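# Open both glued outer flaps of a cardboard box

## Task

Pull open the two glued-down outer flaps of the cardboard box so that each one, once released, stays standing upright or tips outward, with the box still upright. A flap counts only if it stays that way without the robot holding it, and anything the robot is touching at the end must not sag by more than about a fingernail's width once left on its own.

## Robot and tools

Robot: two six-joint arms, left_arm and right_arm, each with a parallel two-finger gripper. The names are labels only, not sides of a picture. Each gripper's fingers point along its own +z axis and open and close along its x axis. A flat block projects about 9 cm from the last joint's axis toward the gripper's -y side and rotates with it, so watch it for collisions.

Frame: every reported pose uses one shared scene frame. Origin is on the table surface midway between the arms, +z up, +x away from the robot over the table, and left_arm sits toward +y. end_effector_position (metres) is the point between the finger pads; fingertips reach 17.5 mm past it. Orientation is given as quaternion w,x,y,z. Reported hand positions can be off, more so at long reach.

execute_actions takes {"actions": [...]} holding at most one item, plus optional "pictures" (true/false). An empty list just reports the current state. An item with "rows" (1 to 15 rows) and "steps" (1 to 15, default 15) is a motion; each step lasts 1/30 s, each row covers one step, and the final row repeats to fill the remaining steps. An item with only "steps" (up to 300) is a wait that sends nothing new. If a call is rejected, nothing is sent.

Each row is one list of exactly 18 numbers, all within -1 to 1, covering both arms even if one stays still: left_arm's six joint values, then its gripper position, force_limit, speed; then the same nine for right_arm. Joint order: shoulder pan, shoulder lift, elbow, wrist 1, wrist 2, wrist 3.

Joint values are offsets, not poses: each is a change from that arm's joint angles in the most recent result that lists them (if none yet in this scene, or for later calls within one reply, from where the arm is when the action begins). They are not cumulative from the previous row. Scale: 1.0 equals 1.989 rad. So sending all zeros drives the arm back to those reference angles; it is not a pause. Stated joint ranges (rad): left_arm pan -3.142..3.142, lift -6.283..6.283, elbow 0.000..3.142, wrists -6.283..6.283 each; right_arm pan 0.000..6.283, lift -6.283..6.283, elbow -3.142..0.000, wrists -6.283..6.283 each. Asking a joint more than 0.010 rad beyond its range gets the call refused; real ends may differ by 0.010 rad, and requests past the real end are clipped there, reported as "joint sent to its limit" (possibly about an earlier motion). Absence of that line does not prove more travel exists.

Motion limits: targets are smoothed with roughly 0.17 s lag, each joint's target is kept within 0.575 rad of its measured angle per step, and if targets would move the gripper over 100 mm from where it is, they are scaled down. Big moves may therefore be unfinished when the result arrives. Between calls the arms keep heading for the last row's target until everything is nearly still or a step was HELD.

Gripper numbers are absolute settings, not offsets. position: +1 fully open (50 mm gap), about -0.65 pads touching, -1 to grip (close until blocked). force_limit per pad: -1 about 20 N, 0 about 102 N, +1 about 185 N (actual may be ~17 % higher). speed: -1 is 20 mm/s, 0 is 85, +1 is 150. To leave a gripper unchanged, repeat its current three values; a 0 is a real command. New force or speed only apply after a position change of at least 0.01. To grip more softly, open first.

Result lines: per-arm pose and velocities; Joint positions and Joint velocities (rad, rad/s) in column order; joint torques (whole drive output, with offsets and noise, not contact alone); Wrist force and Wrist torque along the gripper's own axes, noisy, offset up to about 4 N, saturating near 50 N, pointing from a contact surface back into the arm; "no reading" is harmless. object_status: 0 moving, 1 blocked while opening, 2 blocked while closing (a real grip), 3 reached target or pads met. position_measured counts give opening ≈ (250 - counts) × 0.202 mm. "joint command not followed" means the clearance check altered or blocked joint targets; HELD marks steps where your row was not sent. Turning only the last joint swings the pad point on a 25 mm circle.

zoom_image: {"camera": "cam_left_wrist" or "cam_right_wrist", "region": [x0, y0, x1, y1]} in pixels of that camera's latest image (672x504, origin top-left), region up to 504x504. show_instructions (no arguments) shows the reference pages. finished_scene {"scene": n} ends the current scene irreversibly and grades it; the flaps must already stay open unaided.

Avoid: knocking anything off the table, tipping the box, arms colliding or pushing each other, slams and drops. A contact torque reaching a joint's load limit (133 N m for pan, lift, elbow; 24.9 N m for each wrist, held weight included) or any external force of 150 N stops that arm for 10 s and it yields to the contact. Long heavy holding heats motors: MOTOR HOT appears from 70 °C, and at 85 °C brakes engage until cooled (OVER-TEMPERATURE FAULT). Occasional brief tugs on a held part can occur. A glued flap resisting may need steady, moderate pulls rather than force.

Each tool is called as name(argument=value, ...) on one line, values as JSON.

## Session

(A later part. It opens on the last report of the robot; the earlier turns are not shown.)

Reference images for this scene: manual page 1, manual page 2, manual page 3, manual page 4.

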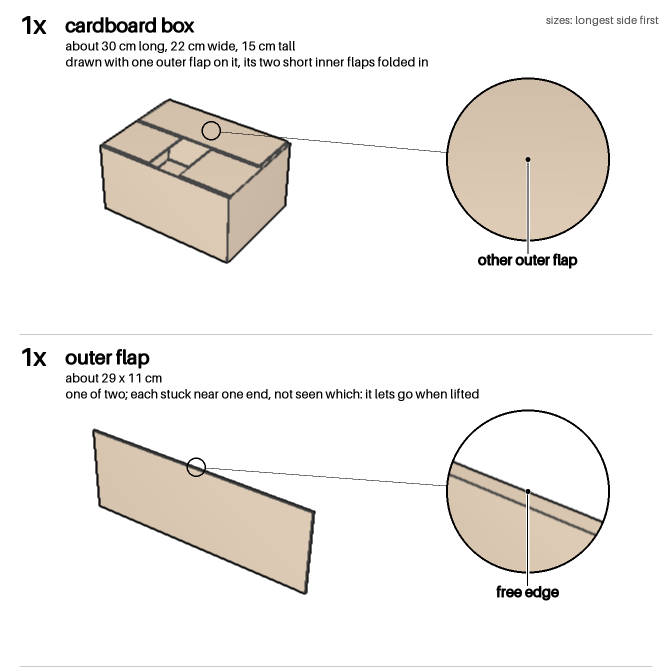

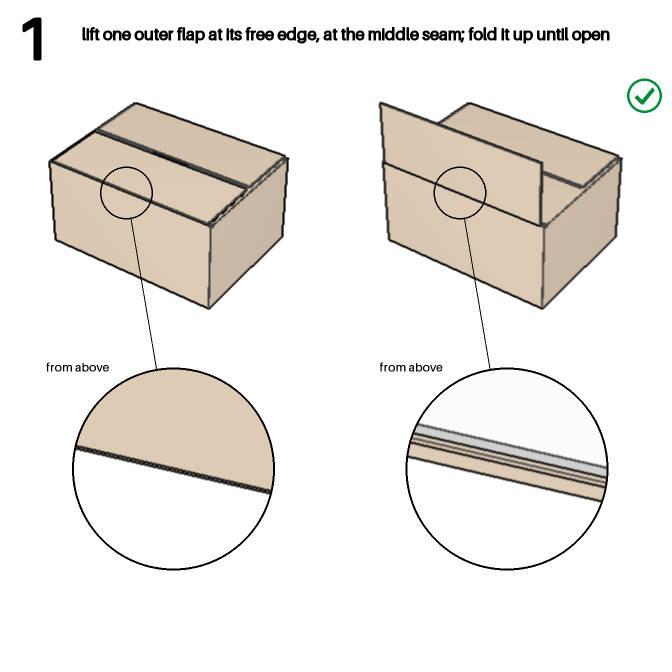

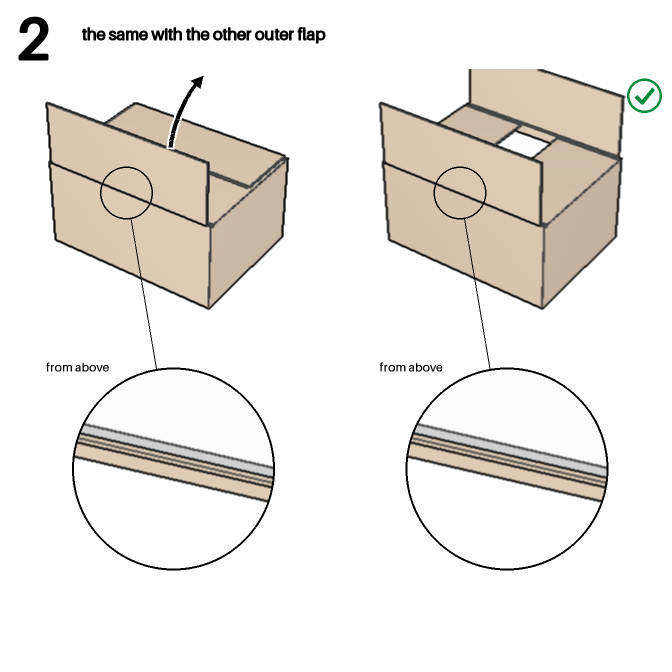

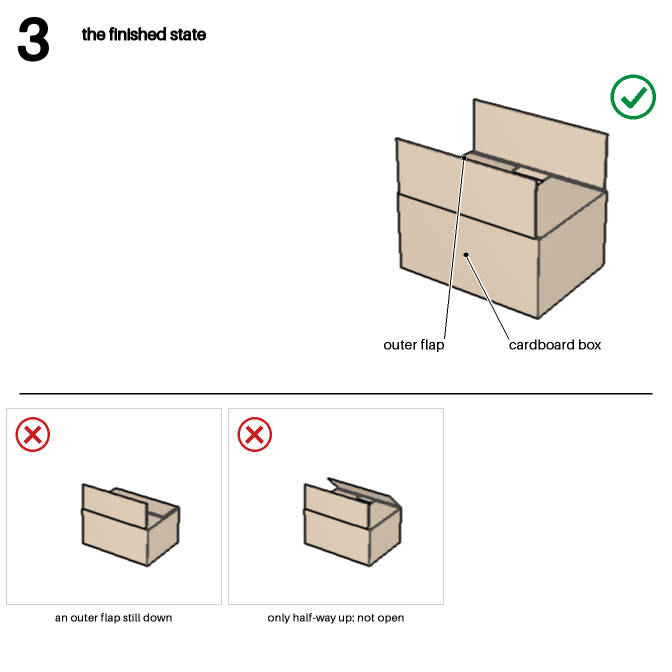

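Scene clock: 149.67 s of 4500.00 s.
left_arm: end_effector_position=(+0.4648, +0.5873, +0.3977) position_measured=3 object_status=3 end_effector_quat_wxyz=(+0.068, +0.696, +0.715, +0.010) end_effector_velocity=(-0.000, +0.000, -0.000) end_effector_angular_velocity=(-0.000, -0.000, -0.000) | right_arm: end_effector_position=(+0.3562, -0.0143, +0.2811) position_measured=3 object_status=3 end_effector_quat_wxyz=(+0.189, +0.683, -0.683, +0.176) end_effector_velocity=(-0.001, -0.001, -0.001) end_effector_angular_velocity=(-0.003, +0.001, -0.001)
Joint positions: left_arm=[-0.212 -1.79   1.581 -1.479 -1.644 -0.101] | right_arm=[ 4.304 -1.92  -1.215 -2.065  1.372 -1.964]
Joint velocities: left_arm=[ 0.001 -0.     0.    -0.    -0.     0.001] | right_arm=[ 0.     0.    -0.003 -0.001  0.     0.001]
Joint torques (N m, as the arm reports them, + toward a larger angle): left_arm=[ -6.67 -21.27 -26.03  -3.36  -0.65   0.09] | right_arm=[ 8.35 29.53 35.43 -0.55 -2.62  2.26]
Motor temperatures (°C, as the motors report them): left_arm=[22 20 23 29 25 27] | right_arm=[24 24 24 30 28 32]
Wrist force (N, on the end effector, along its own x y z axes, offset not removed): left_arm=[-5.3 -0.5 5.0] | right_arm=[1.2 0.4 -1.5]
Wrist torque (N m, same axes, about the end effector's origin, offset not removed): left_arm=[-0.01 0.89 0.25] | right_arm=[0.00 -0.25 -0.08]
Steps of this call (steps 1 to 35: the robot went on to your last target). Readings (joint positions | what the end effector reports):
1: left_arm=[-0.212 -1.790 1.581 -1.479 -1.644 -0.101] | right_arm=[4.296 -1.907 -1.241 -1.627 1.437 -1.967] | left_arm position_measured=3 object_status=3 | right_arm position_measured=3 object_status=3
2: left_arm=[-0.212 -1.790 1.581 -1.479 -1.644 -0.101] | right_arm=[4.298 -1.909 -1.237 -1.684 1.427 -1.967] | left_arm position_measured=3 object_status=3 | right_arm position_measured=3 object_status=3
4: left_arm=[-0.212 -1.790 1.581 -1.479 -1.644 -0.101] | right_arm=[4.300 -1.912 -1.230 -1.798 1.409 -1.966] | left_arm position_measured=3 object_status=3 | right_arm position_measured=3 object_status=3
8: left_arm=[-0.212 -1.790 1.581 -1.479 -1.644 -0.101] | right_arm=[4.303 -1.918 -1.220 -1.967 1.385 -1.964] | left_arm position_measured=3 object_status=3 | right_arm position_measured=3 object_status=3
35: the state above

execute_actions(actions=[{"rows":[[0,0,0,0,0,0,1,0,0,0,-0.064,0,0.064,0,0,1,0,0]]}], pictures=false)

execute_actions(actions=[{"steps":15}])

Scene clock: 154.67 s of 4500.00 s.
left_arm: end_effector_position=(+0.4648, +0.5873, +0.3977) position_measured=3 object_status=3 end_effector_quat_wxyz=(+0.068, +0.696, +0.715, +0.010) end_effector_velocity=(-0.000, -0.000, -0.000) end_effector_angular_velocity=(+0.000, +0.000, -0.001) | right_arm: end_effector_position=(+0.3754, +0.0264, +0.2125) position_measured=3 object_status=3 end_effector_quat_wxyz=(+0.189, +0.683, -0.683, +0.176) end_effector_velocity=(+0.005, +0.011, -0.023) end_effector_angular_velocity=(-0.001, +0.000, +0.000)
Joint positions: left_arm=[-0.212 -1.79   1.581 -1.479 -1.644 -0.101] | right_arm=[ 4.304 -2.043 -1.215 -1.943  1.371 -1.964]
Joint velocities: left_arm=[-0.    -0.     0.001  0.     0.     0.001] | right_arm=[ 0.    -0.039 -0.001  0.039 -0.    -0.   ]
Joint torques (N m, as the arm reports them, + toward a larger angle): left_arm=[ -6.22 -21.4  -26.26  -3.43  -0.68   0.15] | right_arm=[ 5.08 35.2  15.03  3.62 -1.66  2.18]
Motor temperatures (°C, as the motors report them): left_arm=[22 20 23 29 25 27] | right_arm=[24 24 24 30 28 32]
Wrist force (N, on the end effector, along its own x y z axes, offset not removed): left_arm=[1.6 0.1 3.8] | right_arm=[0.1 -0.6 1.0]
Wrist torque (N m, same axes, about the end effector's origin, offset not removed): left_arm=[0.36 -0.29 0.18] | right_arm=[0.00 0.09 -0.05]
Steps of this call (steps 1 to 15: the robot went on to your last target; steps 16 to 90: nothing new was sent; then 1.50 s passed at rest; steps 91 to 105: all 15 steps of this action). Readings (joint positions | what the end effector reports):
91: left_arm=[-0.212 -1.790 1.581 -1.479 -1.644 -0.101] | right_arm=[4.304 -1.920 -1.215 -2.065 1.372 -1.964] | left_arm position_measured=3 object_status=3 | right_arm position_measured=3 object_status=3
92: left_arm=[-0.212 -1.790 1.581 -1.479 -1.644 -0.101] | right_arm=[4.304 -1.924 -1.215 -2.062 1.372 -1.964] | left_arm position_measured=3 object_status=3 | right_arm position_measured=3 object_status=3
94: left_arm=[-0.212 -1.790 1.581 -1.479 -1.644 -0.101] | right_arm=[4.304 -1.959 -1.214 -2.026 1.371 -1.964] | left_arm position_measured=3 object_status=3 | right_arm position_measured=3 object_status=3
98: left_arm=[-0.212 -1.790 1.581 -1.479 -1.644 -0.101] | right_arm=[4.304 -2.017 -1.215 -1.969 1.371 -1.964] | left_arm position_measured=3 object_status=3 | right_arm position_measured=3 object_status=3
105: the state above

Scene clock: 155.17 s of 4500.00 s.
left_arm: end_effector_position=(+0.4648, +0.5873, +0.3977) position_measured=3 object_status=3 end_effector_quat_wxyz=(+0.068, +0.696, +0.715, +0.010) end_effector_velocity=(-0.000, +0.001, -0.000) end_effector_angular_velocity=(-0.000, +0.000, +0.002) | right_arm: end_effector_position=(+0.3761, +0.0278, +0.2096) position_measured=3 object_status=3 end_effector_quat_wxyz=(+0.189, +0.683, -0.683, +0.176) end_effector_velocity=(-0.000, +0.001, -0.001) end_effector_angular_velocity=(+0.000, +0.001, -0.000)
Joint positions: left_arm=[-0.212 -1.79   1.581 -1.479 -1.644 -0.101] | right_arm=[ 4.304 -2.048 -1.215 -1.938  1.371 -1.964]
Joint velocities: left_arm=[ 0.002  0.     0.    -0.    -0.     0.   ] | right_arm=[ 0.    -0.001  0.     0.001  0.001  0.   ]
Joint torques (N m, as the arm reports them, + toward a larger angle): left_arm=[ -6.13 -21.8  -26.37  -3.34  -0.75   0.27] | right_arm=[ 0.78 33.39 14.91  3.53 -0.57  2.02]
Motor temperatures (°C, as the motors report them): left_arm=[22 20 23 29 25 27] | right_arm=[24 24 24 30 28 32]
Wrist force (N, on the end effector, along its own x y z axes, offset not removed): left_arm=[-2.5 -0.1 6.0] | right_arm=[1.3 -1.6 -3.0]
Wrist torque (N m, same axes, about the end effector's origin, offset not removed): left_arm=[0.40 0.39 0.07] | right_arm=[-0.24 -0.17 -0.11]
Steps of this call (steps 1 to 15: the robot went on to your last target). Readings (joint positions | what the end effector reports):
1: left_arm=[-0.212 -1.790 1.581 -1.479 -1.644 -0.101] | right_arm=[4.304 -2.044 -1.215 -1.941 1.371 -1.964] | left_arm position_measured=3 object_status=3 | right_arm position_measured=3 object_status=3
2: left_arm=[-0.212 -1.790 1.581 -1.479 -1.644 -0.101] | right_arm=[4.304 -2.045 -1.215 -1.941 1.371 -1.964] | left_arm position_measured=3 object_status=3 | right_arm position_measured=3 object_status=3
4: left_arm=[-0.212 -1.790 1.581 -1.479 -1.644 -0.101] | right_arm=[4.304 -2.046 -1.215 -1.939 1.371 -1.964] | left_arm position_measured=3 object_status=3 | right_arm position_measured=3 object_status=3
8: left_arm=[-0.212 -1.790 1.581 -1.479 -1.644 -0.101] | right_arm=[4.304 -2.047 -1.215 -1.938 1.371 -1.964] | left_arm position_measured=3 object_status=3 | right_arm position_measured=3 object_status=3
15: the state above
All arms were judged still, so your last target was given up. Only a new action makes them travel on or press farther. Fingers that are still opening or closing keep moving.

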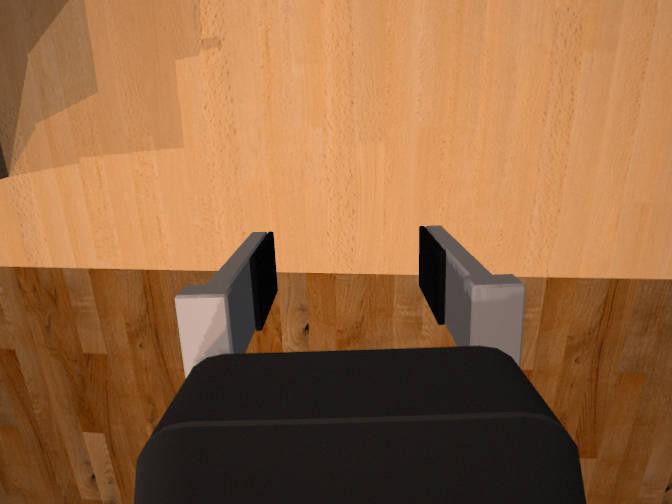

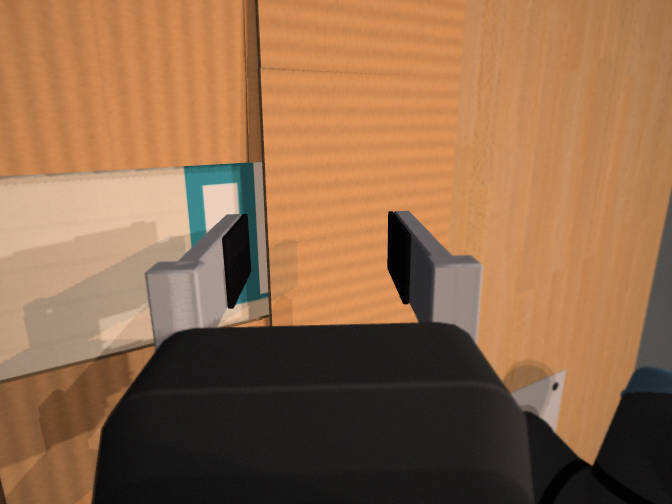

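execute_actions(actions=[{"rows":[[0,0,0,0,0,0,1,0,0,0,-0.001,-0.007,0.008,0,0,1,0,0],[0,0,0,0,0,0,1,0,0,0,-0.002,-0.014,0.016,0,0,1,0,0],[0,0,0,0,0,0,1,0,0,0,-0.003,-0.021,0.024,0,0,1,0,0],[0,0,0,0,0,0,1,0,0,0,-0.004,-0.028,0.032,0,0,1,0,0],[0,0,0,0,0,0,1,0,0,0,-0.005,-0.035,0.04,0,0,1,0,0],[0,0,0,0,0,0,1,0,0,0,-0.0056,-0.0394,0.045,0,0,1,0,0]]}], pictures=false)

execute_actions(actions=[{"steps":10}], pictures=false)

execute_actions(actions=[{"rows":[[0,0,0,0,0,0,1,0,0,-0.0011,0.0029,-0.0044,0.0015,0,0,1,0,0],[0,0,0,0,0,0,1,0,0,-0.0022,0.0058,-0.0087,0.0029,0,0,1,0,0],[0,0,0,0,0,0,1,0,0,-0.0032,0.0087,-0.013,0.0044,0,0,1,0,0],[0,0,0,0,0,0,1,0,0,-0.0043,0.0116,-0.0174,0.0058,0,0,1,0,0]]}])

zoom_image(camera="cam_right_wrist", region=[130, 150, 330, 340])

Scene clock: 171.47 s of 4500.00 s.
left_arm: end_effector_position=(+0.4648, +0.5873, +0.3977) position_measured=3 object_status=3 end_effector_quat_wxyz=(+0.068, +0.696, +0.715, +0.010) end_effector_velocity=(+0.000, -0.001, +0.001) end_effector_angular_velocity=(-0.000, -0.002, -0.002) | right_arm: end_effector_position=(+0.3755, +0.0266, +0.1753) position_measured=3 object_status=3 end_effector_quat_wxyz=(+0.189, +0.683, -0.683, +0.176) end_effector_velocity=(-0.000, -0.002, -0.019) end_effector_angular_velocity=(+0.000, +0.000, +0.001)
Joint positions: left_arm=[-0.212 -1.79   1.581 -1.479 -1.644 -0.101] | right_arm=[ 4.304 -2.058 -1.288 -1.854  1.372 -1.964]
Joint velocities: left_arm=[-0.001 -0.    -0.002  0.    -0.     0.   ] | right_arm=[-0.    -0.005 -0.042  0.048 -0.    -0.001]
Joint torques (N m, as the arm reports them, + toward a larger angle): left_arm=[ -6.26 -21.56 -27.04  -3.37  -0.73   0.1 ] | right_arm=[-6.26 36.2  14.74  3.7   0.81  1.64]
Motor temperatures (°C, as the motors report them): left_arm=[22 20 23 29 25 27] | right_arm=[24 24 24 30 28 32]
Wrist force (N, on the end effector, along its own x y z axes, offset not removed): left_arm=[-0.7 -5.5 6.7] | right_arm=[0.3 -2.2 0.6]
Wrist torque (N m, same axes, about the end effector's origin, offset not removed): left_arm=[-0.71 0.31 0.11] | right_arm=[-0.12 -0.07 -0.06]
Steps of this call (steps 1 to 90: nothing new was sent; then 12.80 s passed at rest; steps 91 to 105: all 15 steps of this action). Readings (joint positions | what the end effector reports):
91: left_arm=[-0.212 -1.790 1.581 -1.479 -1.644 -0.101] | right_arm=[4.304 -2.048 -1.215 -1.938 1.372 -1.964] | left_arm position_measured=3 object_status=3 | right_arm position_measured=3 object_status=3
92: left_arm=[-0.212 -1.790 1.581 -1.479 -1.644 -0.101] | right_arm=[4.304 -2.048 -1.216 -1.936 1.372 -1.964] | left_arm position_measured=3 object_status=3 | right_arm position_measured=3 object_status=3
94: left_arm=[-0.212 -1.790 1.581 -1.479 -1.644 -0.101] | right_arm=[4.304 -2.049 -1.225 -1.926 1.372 -1.964] | left_arm position_measured=3 object_status=3 | right_arm position_measured=3 object_status=3
98: left_arm=[-0.212 -1.790 1.581 -1.479 -1.644 -0.101] | right_arm=[4.304 -2.054 -1.260 -1.886 1.372 -1.964] | left_arm position_measured=3 object_status=3 | right_arm position_measured=3 object_status=3
105: the state above

Scene clock: 171.80 s of 4500.00 s.
left_arm: end_effector_position=(+0.4648, +0.5873, +0.3977) position_measured=3 object_status=3 end_effector_quat_wxyz=(+0.068, +0.696, +0.715, +0.010) end_effector_velocity=(+0.000, -0.001, +0.000) end_effector_angular_velocity=(-0.000, -0.001, -0.000) | right_arm: end_effector_position=(+0.3754, +0.0264, +0.1730) position_measured=3 object_status=3 end_effector_quat_wxyz=(+0.189, +0.683, -0.683, +0.176) end_effector_velocity=(-0.000, -0.001, -0.002) end_effector_angular_velocity=(-0.003, +0.001, -0.000)
Joint positions: left_arm=[-0.212 -1.79   1.581 -1.479 -1.644 -0.101] | right_arm=[ 4.304 -2.059 -1.293 -1.849  1.372 -1.964]
Joint velocities: left_arm=[-0.001 -0.    -0.001 -0.    -0.    -0.001] | right_arm=[-0.    -0.001 -0.005  0.003  0.     0.   ]
Joint torques (N m, as the arm reports them, + toward a larger angle): left_arm=[ -5.99 -21.68 -26.77  -3.39  -0.75   0.15] | right_arm=[-3.98 34.41 12.67  3.59  0.14  1.81]
Motor temperatures (°C, as the motors report them): left_arm=[22 20 23 29 25 27] | right_arm=[24 24 24 30 28 32]
Wrist force (N, on the end effector, along its own x y z axes, offset not removed): left_arm=[-0.1 -2.7 4.9] | right_arm=[2.0 -0.1 -1.8]
Wrist torque (N m, same axes, about the end effector's origin, offset not removed): left_arm=[-0.35 -0.10 0.15] | right_arm=[0.25 -0.31 -0.01]
Steps of this call (steps 1 to 10: the robot went on to your last target). Readings (joint positions | what the end effector reports):
1: left_arm=[-0.212 -1.790 1.581 -1.479 -1.644 -0.101] | right_arm=[4.304 -2.058 -1.289 -1.853 1.372 -1.964] | left_arm position_measured=3 object_status=3 | right_arm position_measured=3 object_status=3
2: left_arm=[-0.212 -1.790 1.581 -1.479 -1.644 -0.101] | right_arm=[4.304 -2.058 -1.290 -1.852 1.372 -1.964] | left_arm position_measured=3 object_status=3 | right_arm position_measured=3 object_status=3
4: left_arm=[-0.212 -1.790 1.581 -1.479 -1.644 -0.101] | right_arm=[4.304 -2.058 -1.291 -1.850 1.372 -1.964] | left_arm position_measured=3 object_status=3 | right_arm position_measured=3 object_status=3
8: left_arm=[-0.212 -1.790 1.581 -1.479 -1.644 -0.101] | right_arm=[4.304 -2.059 -1.292 -1.849 1.372 -1.964] | left_arm position_measured=3 object_status=3 | right_arm position_measured=3 object_status=3
10: the state above

Scene clock: 172.30 s of 4500.00 s.
left_arm: end_effector_position=(+0.4648, +0.5873, +0.3977) position_measured=3 object_status=3 end_effector_quat_wxyz=(+0.068, +0.696, +0.715, +0.010) end_effector_velocity=(+0.000, -0.000, -0.000) end_effector_angular_velocity=(+0.000, +0.000, +0.001) | right_arm: end_effector_position=(+0.3748, +0.0147, +0.1731) position_measured=3 object_status=3 end_effector_quat_wxyz=(+0.190, +0.680, -0.686, +0.176) end_effector_velocity=(-0.000, -0.005, -0.000) end_effector_angular_velocity=(+0.000, +0.001, -0.004)
Joint positions: left_arm=[-0.212 -1.79   1.581 -1.479 -1.644 -0.101] | right_arm=[ 4.296 -2.037 -1.325 -1.838  1.372 -1.964]
Joint velocities: left_arm=[-0.     0.     0.001 -0.001  0.    -0.001] | right_arm=[-0.004  0.009 -0.014  0.005  0.001 -0.   ]
Joint torques (N m, as the arm reports them, + toward a larger angle): left_arm=[ -5.91 -21.64 -26.35  -3.31  -0.74   0.12] | right_arm=[-11.54  55.37  11.32   3.73   0.17   1.66]
Motor temperatures (°C, as the motors report them): left_arm=[22 20 23 29 25 27] | right_arm=[24 24 24 30 28 32]
Wrist force (N, on the end effector, along its own x y z axes, offset not removed): left_arm=[0.5 1.0 5.4] | right_arm=[-0.6 -0.3 -1.6]
Wrist torque (N m, same axes, about the end effector's origin, offset not removed): left_arm=[0.54 -0.04 0.02] | right_arm=[0.03 0.04 -0.19]
Steps of this call (steps 1 to 15: all 15 steps of this action). Readings (joint positions | what the end effector reports):
1: left_arm=[-0.212 -1.790 1.581 -1.479 -1.644 -0.101] | right_arm=[4.304 -2.059 -1.293 -1.848 1.372 -1.964] | left_arm position_measured=3 object_status=3 | right_arm position_measured=3 object_status=3
2: left_arm=[-0.212 -1.790 1.581 -1.479 -1.644 -0.101] | right_arm=[4.304 -2.058 -1.294 -1.848 1.372 -1.964] | left_arm position_measured=3 object_status=3 | right_arm position_measured=3 object_status=3
4: left_arm=[-0.212 -1.790 1.581 -1.479 -1.644 -0.101] | right_arm=[4.303 -2.055 -1.299 -1.846 1.372 -1.964] | left_arm position_measured=3 object_status=3 | right_arm position_measured=3 object_status=3
8: left_arm=[-0.212 -1.790 1.581 -1.479 -1.644 -0.101] | right_arm=[4.299 -2.043 -1.316 -1.841 1.372 -1.964] | left_arm position_measured=3 object_status=3 | right_arm position_measured=3 object_status=3
15: the state above

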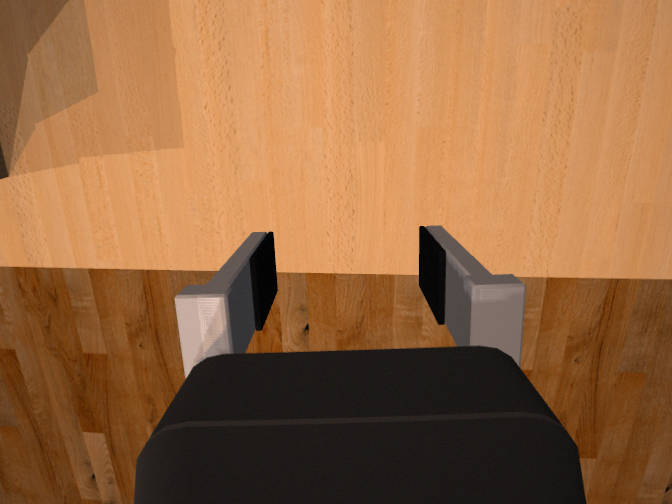

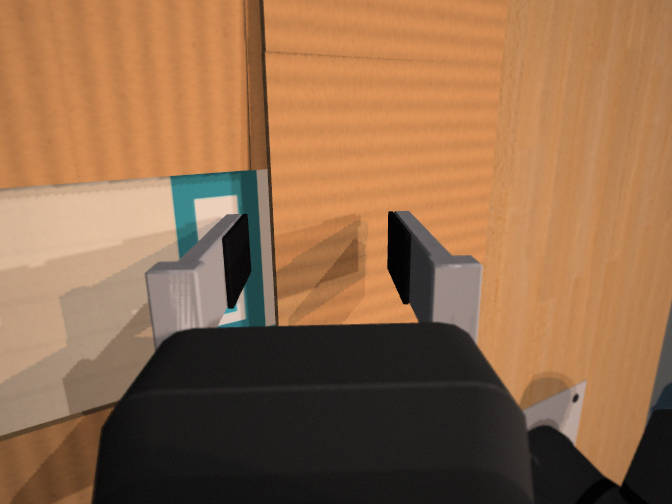

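Region (130, 150, 330, 340) of cam_right_wrist's 672x504 image, scaled by 2.520, with more detail than that image has; it fills the top 479 rows of this view, and the rest is white.

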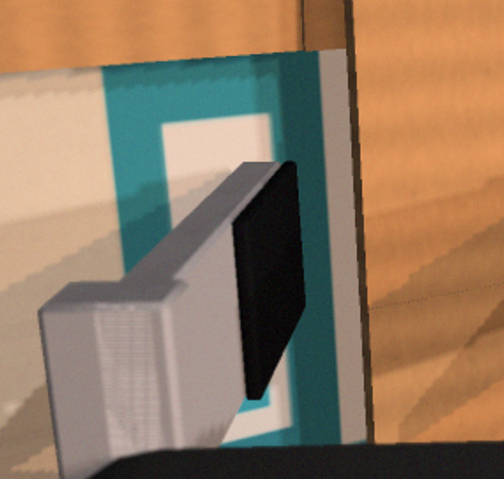

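execute_actions(actions=[{"rows":[[0,0,0,0,0,0,1,0,0,-0.0012,0.0032,-0.0048,0.0016,0,0,1,0,0],[0,0,0,0,0,0,1,0,0,-0.0024,0.0064,-0.0097,0.0032,0,0,1,0,0],[0,0,0,0,0,0,1,0,0,-0.0036,0.0096,-0.0145,0.0048,0,0,1,0,0]]}], pictures=false)

execute_actions(actions=[{"rows":[[0,0,0,0,0,0,1,0,0,-0.0002,0.0008,0.0014,-0.0022,0,0,1,0,0],[0,0,0,0,0,0,1,0,0,-0.0004,0.0016,0.0028,-0.0044,0,0,1,0,0],[0,0,0,0,0,0,1,0,0,-0.0005,0.0023,0.0042,-0.0066,0,0,1,0,0],[0,0,0,0,0,0,1,0,0,-0.0007,0.0031,0.0056,-0.0088,0,0,1,0,0],[0,0,0,0,0,0,1,0,0,-0.0009,0.0039,0.007,-0.011,0,0,1,0,0],[0,0,0,0,0,0,1,0,0,-0.0011,0.0047,0.0084,-0.0131,0,0,1,0,0],[0,0,0,0,0,0,1,0,0,-0.0013,0.0055,0.0098,-0.0153,0,0,1,0,0],[0,0,0,0,0,0,1,0,0,-0.0014,0.0062,0.0112,-0.0175,0,0,1,0,0],[0,0,0,0,0,0,1,0,0,-0.0016,0.007,0.0126,-0.0197,0,0,1,0,0],[0,0,0,0,0,0,1,0,0,-0.0018,0.0078,0.014,-0.0219,0,0,1,0,0]]}], pictures=false)

execute_actions(actions=[{"steps":10}])

Scene clock: 191.80 s of 4500.00 s.
left_arm: end_effector_position=(+0.4648, +0.5873, +0.3977) position_measured=3 object_status=3 end_effector_quat_wxyz=(+0.068, +0.696, +0.715, +0.010) end_effector_velocity=(-0.000, -0.000, -0.000) end_effector_angular_velocity=(-0.000, +0.001, -0.001) | right_arm: end_effector_position=(+0.3741, +0.0047, +0.1729) position_measured=3 object_status=3 end_effector_quat_wxyz=(+0.191, +0.678, -0.688, +0.175) end_effector_velocity=(-0.000, -0.004, +0.000) end_effector_angular_velocity=(+0.001, -0.001, -0.002)
Joint positions: left_arm=[-0.212 -1.79   1.581 -1.479 -1.644 -0.101] | right_arm=[ 4.289 -2.019 -1.353 -1.828  1.372 -1.964]
Joint velocities: left_arm=[-0.001  0.     0.001  0.001 -0.    -0.   ] | right_arm=[-0.002  0.008 -0.01   0.004 -0.     0.   ]
Joint torques (N m, as the arm reports them, + toward a larger angle): left_arm=[ -6.53 -21.25 -26.67  -3.35  -0.82   0.1 ] | right_arm=[-15.13  53.98  11.86   2.52   0.08   1.83]
Motor temperatures (°C, as the motors report them): left_arm=[22 20 23 29 25 27] | right_arm=[24 24 24 30 28 32]
Wrist force (N, on the end effector, along its own x y z axes, offset not removed): left_arm=[-4.9 -0.9 4.5] | right_arm=[-2.0 -3.0 -3.1]
Wrist torque (N m, same axes, about the end effector's origin, offset not removed): left_arm=[-0.13 0.88 0.24] | right_arm=[-0.44 -0.17 -0.19]
Steps of this call (steps 1 to 15: the robot went on to your last target; steps 16 to 90: nothing new was sent; then 16.00 s passed at rest; steps 91 to 105: all 15 steps of this action). Readings (joint positions | what the end effector reports):
91: left_arm=[-0.212 -1.790 1.581 -1.479 -1.644 -0.101] | right_arm=[4.296 -2.036 -1.327 -1.837 1.372 -1.964] | left_arm position_measured=3 object_status=3 | right_arm position_measured=3 object_status=3
92: left_arm=[-0.212 -1.790 1.581 -1.479 -1.644 -0.101] | right_arm=[4.296 -2.035 -1.328 -1.837 1.372 -1.964] | left_arm position_measured=3 object_status=3 | right_arm position_measured=3 object_status=3
94: left_arm=[-0.212 -1.790 1.581 -1.479 -1.644 -0.101] | right_arm=[4.294 -2.031 -1.334 -1.835 1.372 -1.964] | left_arm position_measured=3 object_status=3 | right_arm position_measured=3 object_status=3
98: left_arm=[-0.212 -1.790 1.581 -1.479 -1.644 -0.101] | right_arm=[4.291 -2.023 -1.347 -1.831 1.372 -1.964] | left_arm position_measured=3 object_status=3 | right_arm position_measured=3 object_status=3
105: the state above

Scene clock: 192.30 s of 4500.00 s.
left_arm: end_effector_position=(+0.4648, +0.5873, +0.3977) position_measured=3 object_status=3 end_effector_quat_wxyz=(+0.068, +0.696, +0.715, +0.010) end_effector_velocity=(+0.000, -0.000, +0.000) end_effector_angular_velocity=(+0.000, -0.000, -0.001) | right_arm: end_effector_position=(+0.3743, +0.0015, +0.1896) position_measured=3 object_status=3 end_effector_quat_wxyz=(+0.191, +0.677, -0.689, +0.175) end_effector_velocity=(+0.000, -0.004, +0.021) end_effector_angular_velocity=(-0.000, +0.001, -0.004)
Joint positions: left_arm=[-0.212 -1.79   1.581 -1.479 -1.644 -0.101] | right_arm=[ 4.286 -2.005 -1.329 -1.866  1.372 -1.964]
Joint velocities: left_arm=[-0.001  0.    -0.001  0.     0.     0.001] | right_arm=[-0.004  0.017  0.031 -0.048  0.    -0.001]
Joint torques (N m, as the arm reports them, + toward a larger angle): left_arm=[ -5.77 -21.42 -26.38  -3.35  -0.89   0.18] | right_arm=[-11.64  55.55  34.41  -2.02  -0.11   1.91]
Motor temperatures (°C, as the motors report them): left_arm=[22 20 23 29 25 27] | right_arm=[24 24 24 30 28 32]
Wrist force (N, on the end effector, along its own x y z axes, offset not removed): left_arm=[0.0 -1.8 2.8] | right_arm=[-4.6 2.0 2.1]
Wrist torque (N m, same axes, about the end effector's origin, offset not removed): left_arm=[-0.04 0.15 0.05] | right_arm=[0.24 -0.28 -0.11]
Steps of this call (steps 1 to 15: all 15 steps of this action). Readings (joint positions | what the end effector reports):
1: left_arm=[-0.212 -1.790 1.581 -1.479 -1.644 -0.101] | right_arm=[4.289 -2.018 -1.353 -1.828 1.372 -1.964] | left_arm position_measured=3 object_status=3 | right_arm position_measured=3 object_status=3
2: left_arm=[-0.212 -1.790 1.581 -1.479 -1.644 -0.101] | right_arm=[4.289 -2.018 -1.353 -1.828 1.372 -1.964] | left_arm position_measured=3 object_status=3 | right_arm position_measured=3 object_status=3
4: left_arm=[-0.212 -1.790 1.581 -1.479 -1.644 -0.101] | right_arm=[4.289 -2.017 -1.352 -1.831 1.372 -1.964] | left_arm position_measured=3 object_status=3 | right_arm position_measured=3 object_status=3
8: left_arm=[-0.212 -1.790 1.581 -1.479 -1.644 -0.101] | right_arm=[4.288 -2.013 -1.344 -1.843 1.372 -1.964] | left_arm position_measured=3 object_status=3 | right_arm position_measured=3 object_status=3
15: the state above

Scene clock: 192.63 s of 4500.00 s.
left_arm: end_effector_position=(+0.4648, +0.5873, +0.3977) position_measured=3 object_status=3 end_effector_quat_wxyz=(+0.068, +0.696, +0.715, +0.010) end_effector_velocity=(+0.000, +0.000, +0.000) end_effector_angular_velocity=(-0.000, -0.001, +0.001) | right_arm: end_effector_position=(+0.3744, +0.0010, +0.1922) position_measured=3 object_status=3 end_effector_quat_wxyz=(+0.191, +0.677, -0.689, +0.175) end_effector_velocity=(-0.000, -0.000, +0.001) end_effector_angular_velocity=(-0.001, +0.001, +0.001)
Joint positions: left_arm=[-0.212 -1.79   1.581 -1.479 -1.644 -0.101] | right_arm=[ 4.286 -2.003 -1.326 -1.871  1.372 -1.964]
Joint velocities: left_arm=[ 0.001  0.    -0.    -0.001 -0.     0.   ] | right_arm=[ 0.    -0.     0.002 -0.004 -0.    -0.001]
Joint torques (N m, as the arm reports them, + toward a larger angle): left_arm=[ -6.64 -21.17 -26.37  -3.28  -0.77   0.13] | right_arm=[-13.58  58.39  34.13  -2.03   0.07   1.5 ]
Motor temperatures (°C, as the motors report them): left_arm=[22 20 23 29 25 27] | right_arm=[24 24 24 30 28 32]
Wrist force (N, on the end effector, along its own x y z axes, offset not removed): left_arm=[0.3 0.9 1.1] | right_arm=[-6.2 0.5 2.6]
Wrist torque (N m, same axes, about the end effector's origin, offset not removed): left_arm=[0.06 -0.02 0.12] | right_arm=[0.01 -0.10 -0.16]
Steps of this call (steps 1 to 10: the robot went on to your last target). Readings (joint positions | what the end effector reports):
1: left_arm=[-0.212 -1.790 1.581 -1.479 -1.644 -0.101] | right_arm=[4.286 -2.005 -1.328 -1.867 1.372 -1.964] | left_arm position_measured=3 object_status=3 | right_arm position_measured=3 object_status=3
2: left_arm=[-0.212 -1.790 1.581 -1.479 -1.644 -0.101] | right_arm=[4.286 -2.004 -1.328 -1.868 1.372 -1.964] | left_arm position_measured=3 object_status=3 | right_arm position_measured=3 object_status=3
4: left_arm=[-0.212 -1.790 1.581 -1.479 -1.644 -0.101] | right_arm=[4.286 -2.004 -1.327 -1.870 1.372 -1.964] | left_arm position_measured=3 object_status=3 | right_arm position_measured=3 object_status=3
8: left_arm=[-0.212 -1.790 1.581 -1.479 -1.644 -0.101] | right_arm=[4.286 -2.003 -1.326 -1.871 1.372 -1.964] | left_arm position_measured=3 object_status=3 | right_arm position_measured=3 object_status=3
10: the state above

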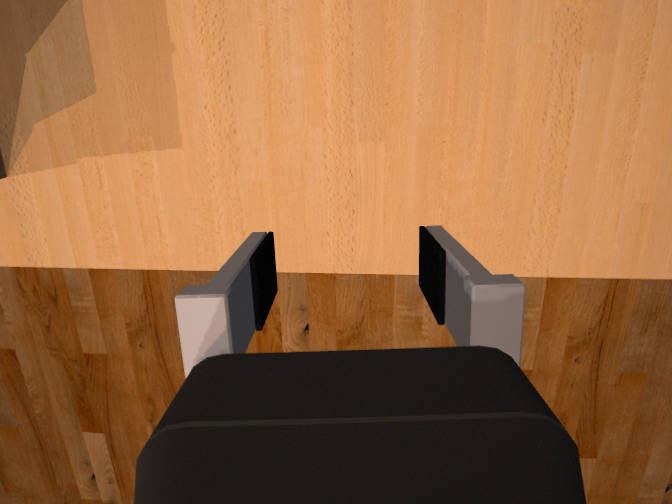

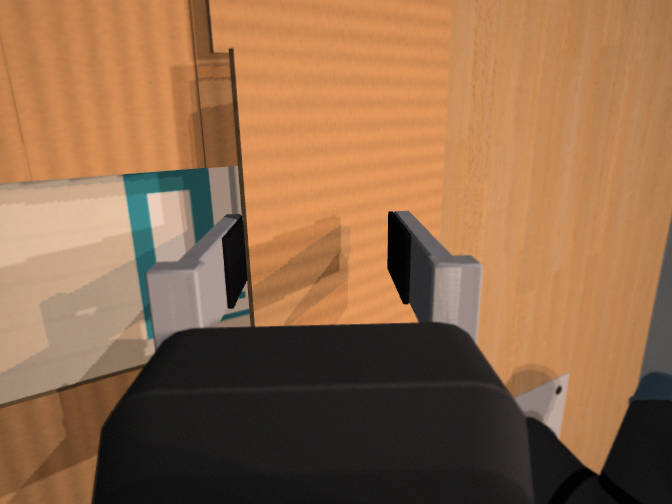

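execute_actions(actions=[{"rows":[[0,0,0,0,0,0,1,0,0,-0.0003,0.0012,0.001,-0.0022,0,0,1,0,0],[0,0,0,0,0,0,1,0,0,-0.0006,0.0024,0.0021,-0.0045,0,0,1,0,0],[0,0,0,0,0,0,1,0,0,-0.001,0.0036,0.0031,-0.0067,0,0,1,0,0],[0,0,0,0,0,0,1,0,0,-0.0013,0.0048,0.0042,-0.009,0,0,1,0,0],[0,0,0,0,0,0,1,0,0,-0.0016,0.006,0.0052,-0.0112,0,0,1,0,0],[0,0,0,0,0,0,1,0,0,-0.0019,0.0072,0.0062,-0.0134,0,0,1,0,0],[0,0,0,0,0,0,1,0,0,-0.0022,0.0084,0.0073,-0.0157,0,0,1,0,0],[0,0,0,0,0,0,1,0,0,-0.0026,0.0096,0.0083,-0.0179,0,0,1,0,0],[0,0,0,0,0,0,1,0,0,-0.0029,0.0108,0.0094,-0.0202,0,0,1,0,0],[0,0,0,0,0,0,1,0,0,-0.0032,0.012,0.0104,-0.0224,0,0,1,0,0]]}], pictures=false)

execute_actions(actions=[{"steps":20}])

Scene clock: 209.17 s of 4500.00 s.
left_arm: end_effector_position=(+0.4648, +0.5873, +0.3977) position_measured=3 object_status=3 end_effector_quat_wxyz=(+0.068, +0.696, +0.715, +0.010) end_effector_velocity=(+0.000, +0.000, +0.000) end_effector_angular_velocity=(+0.000, -0.000, +0.000) | right_arm: end_effector_position=(+0.3740, -0.0062, +0.2106) position_measured=3 object_status=3 end_effector_quat_wxyz=(+0.192, +0.675, -0.691, +0.174) end_effector_velocity=(-0.001, -0.010, +0.022) end_effector_angular_velocity=(-0.002, +0.001, -0.007)
Joint positions: left_arm=[-0.212 -1.79   1.581 -1.479 -1.644 -0.101] | right_arm=[ 4.28  -1.983 -1.308 -1.91   1.372 -1.964]
Joint velocities: left_arm=[ 0.  0. -0. -0.  0. -0.] | right_arm=[-0.007  0.025  0.021 -0.048 -0.     0.   ]
Joint torques (N m, as the arm reports them, + toward a larger angle): left_arm=[ -6.22 -21.15 -26.18  -3.27  -0.78   0.15] | right_arm=[-12.04  53.15  34.89  -0.65  -0.05   1.91]
Motor temperatures (°C, as the motors report them): left_arm=[22 20 23 29 25 27] | right_arm=[24 25 24 30 28 32]
Wrist force (N, on the end effector, along its own x y z axes, offset not removed): left_arm=[0.4 -2.4 2.3] | right_arm=[-1.3 -1.7 -1.5]
Wrist torque (N m, same axes, about the end effector's origin, offset not removed): left_arm=[-0.24 -0.10 0.30] | right_arm=[-0.17 0.16 -0.05]
Steps of this call (steps 1 to 15: the robot went on to your last target; steps 16 to 90: nothing new was sent; then 13.03 s passed at rest; steps 91 to 105: all 15 steps of this action). Readings (joint positions | what the end effector reports):
91: left_arm=[-0.212 -1.790 1.581 -1.479 -1.644 -0.101] | right_arm=[4.286 -2.003 -1.325 -1.872 1.372 -1.964] | left_arm position_measured=3 object_status=3 | right_arm position_measured=3 object_status=3
92: left_arm=[-0.212 -1.790 1.581 -1.479 -1.644 -0.101] | right_arm=[4.286 -2.003 -1.325 -1.872 1.372 -1.964] | left_arm position_measured=3 object_status=3 | right_arm position_measured=3 object_status=3
94: left_arm=[-0.212 -1.790 1.581 -1.479 -1.644 -0.101] | right_arm=[4.285 -2.001 -1.324 -1.875 1.372 -1.964] | left_arm position_measured=3 object_status=3 | right_arm position_measured=3 object_status=3
98: left_arm=[-0.212 -1.790 1.581 -1.479 -1.644 -0.101] | right_arm=[4.284 -1.995 -1.318 -1.887 1.372 -1.964] | left_arm position_measured=3 object_status=3 | right_arm position_measured=3 object_status=3
105: the state above

Scene clock: 209.83 s of 4500.00 s.
left_arm: end_effector_position=(+0.4648, +0.5873, +0.3977) position_measured=3 object_status=3 end_effector_quat_wxyz=(+0.068, +0.696, +0.715, +0.010) end_effector_velocity=(+0.000, -0.000, +0.000) end_effector_angular_velocity=(-0.000, -0.001, -0.001) | right_arm: end_effector_position=(+0.3739, -0.0074, +0.2135) position_measured=3 object_status=3 end_effector_quat_wxyz=(+0.192, +0.674, -0.691, +0.174) end_effector_velocity=(+0.000, -0.000, -0.001) end_effector_angular_velocity=(-0.002, +0.001, +0.001)
Joint positions: left_arm=[-0.212 -1.79   1.581 -1.479 -1.644 -0.101] | right_arm=[ 4.279 -1.979 -1.305 -1.916  1.372 -1.964]
Joint velocities: left_arm=[-0.001 -0.    -0.001  0.    -0.    -0.   ] | right_arm=[-0.    -0.001 -0.    -0.    -0.001 -0.001]
Joint torques (N m, as the arm reports them, + toward a larger angle): left_arm=[ -6.29 -21.6  -26.33  -3.26  -0.83   0.15] | right_arm=[-10.62  53.9   34.44  -1.11  -0.05   1.85]
Motor temperatures (°C, as the motors report them): left_arm=[22 20 23 29 25 27] | right_arm=[24 25 24 30 28 32]
Wrist force (N, on the end effector, along its own x y z axes, offset not removed): left_arm=[-0.1 1.2 2.0] | right_arm=[-2.3 -2.2 -0.3]
Wrist torque (N m, same axes, about the end effector's origin, offset not removed): left_arm=[0.33 0.15 0.30] | right_arm=[-0.22 0.19 0.06]
Steps of this call (steps 1 to 15: the robot went on to your last target; steps 16 to 20: nothing new was sent). Readings (joint positions | what the end effector reports):
1: left_arm=[-0.212 -1.790 1.581 -1.479 -1.644 -0.101] | right_arm=[4.280 -1.982 -1.307 -1.911 1.372 -1.964] | left_arm position_measured=3 object_status=3 | right_arm position_measured=3 object_status=3
2: left_arm=[-0.212 -1.790 1.581 -1.479 -1.644 -0.101] | right_arm=[4.280 -1.981 -1.307 -1.912 1.372 -1.964] | left_arm position_measured=3 object_status=3 | right_arm position_measured=3 object_status=3
4: left_arm=[-0.212 -1.790 1.581 -1.479 -1.644 -0.101] | right_arm=[4.280 -1.981 -1.306 -1.914 1.372 -1.964] | left_arm position_measured=3 object_status=3 | right_arm position_measured=3 object_status=3
8: left_arm=[-0.212 -1.790 1.581 -1.479 -1.644 -0.101] | right_arm=[4.280 -1.980 -1.305 -1.915 1.372 -1.964] | left_arm position_measured=3 object_status=3 | right_arm position_measured=3 object_status=3
20: the state above
All arms were judged still, so your last target was given up. Only a new action makes them travel on or press farther. Fingers that are still opening or closing keep moving.

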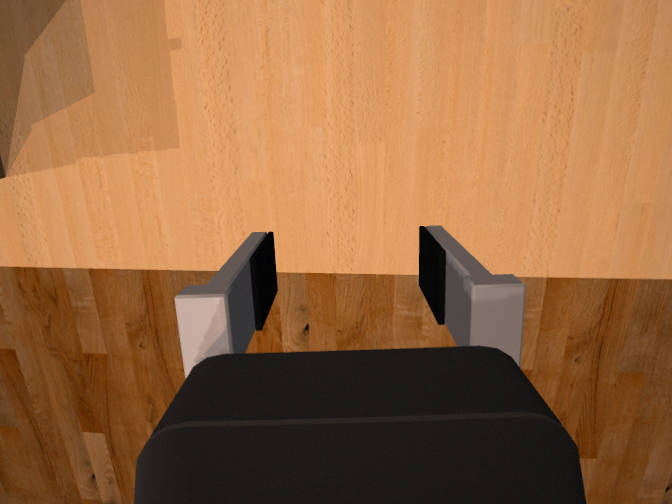

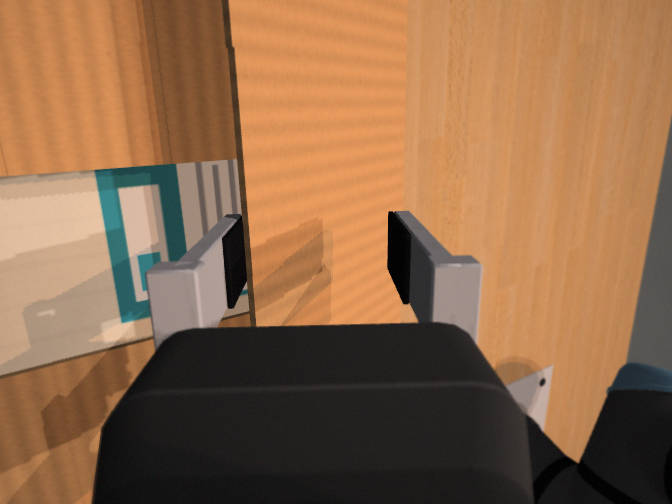

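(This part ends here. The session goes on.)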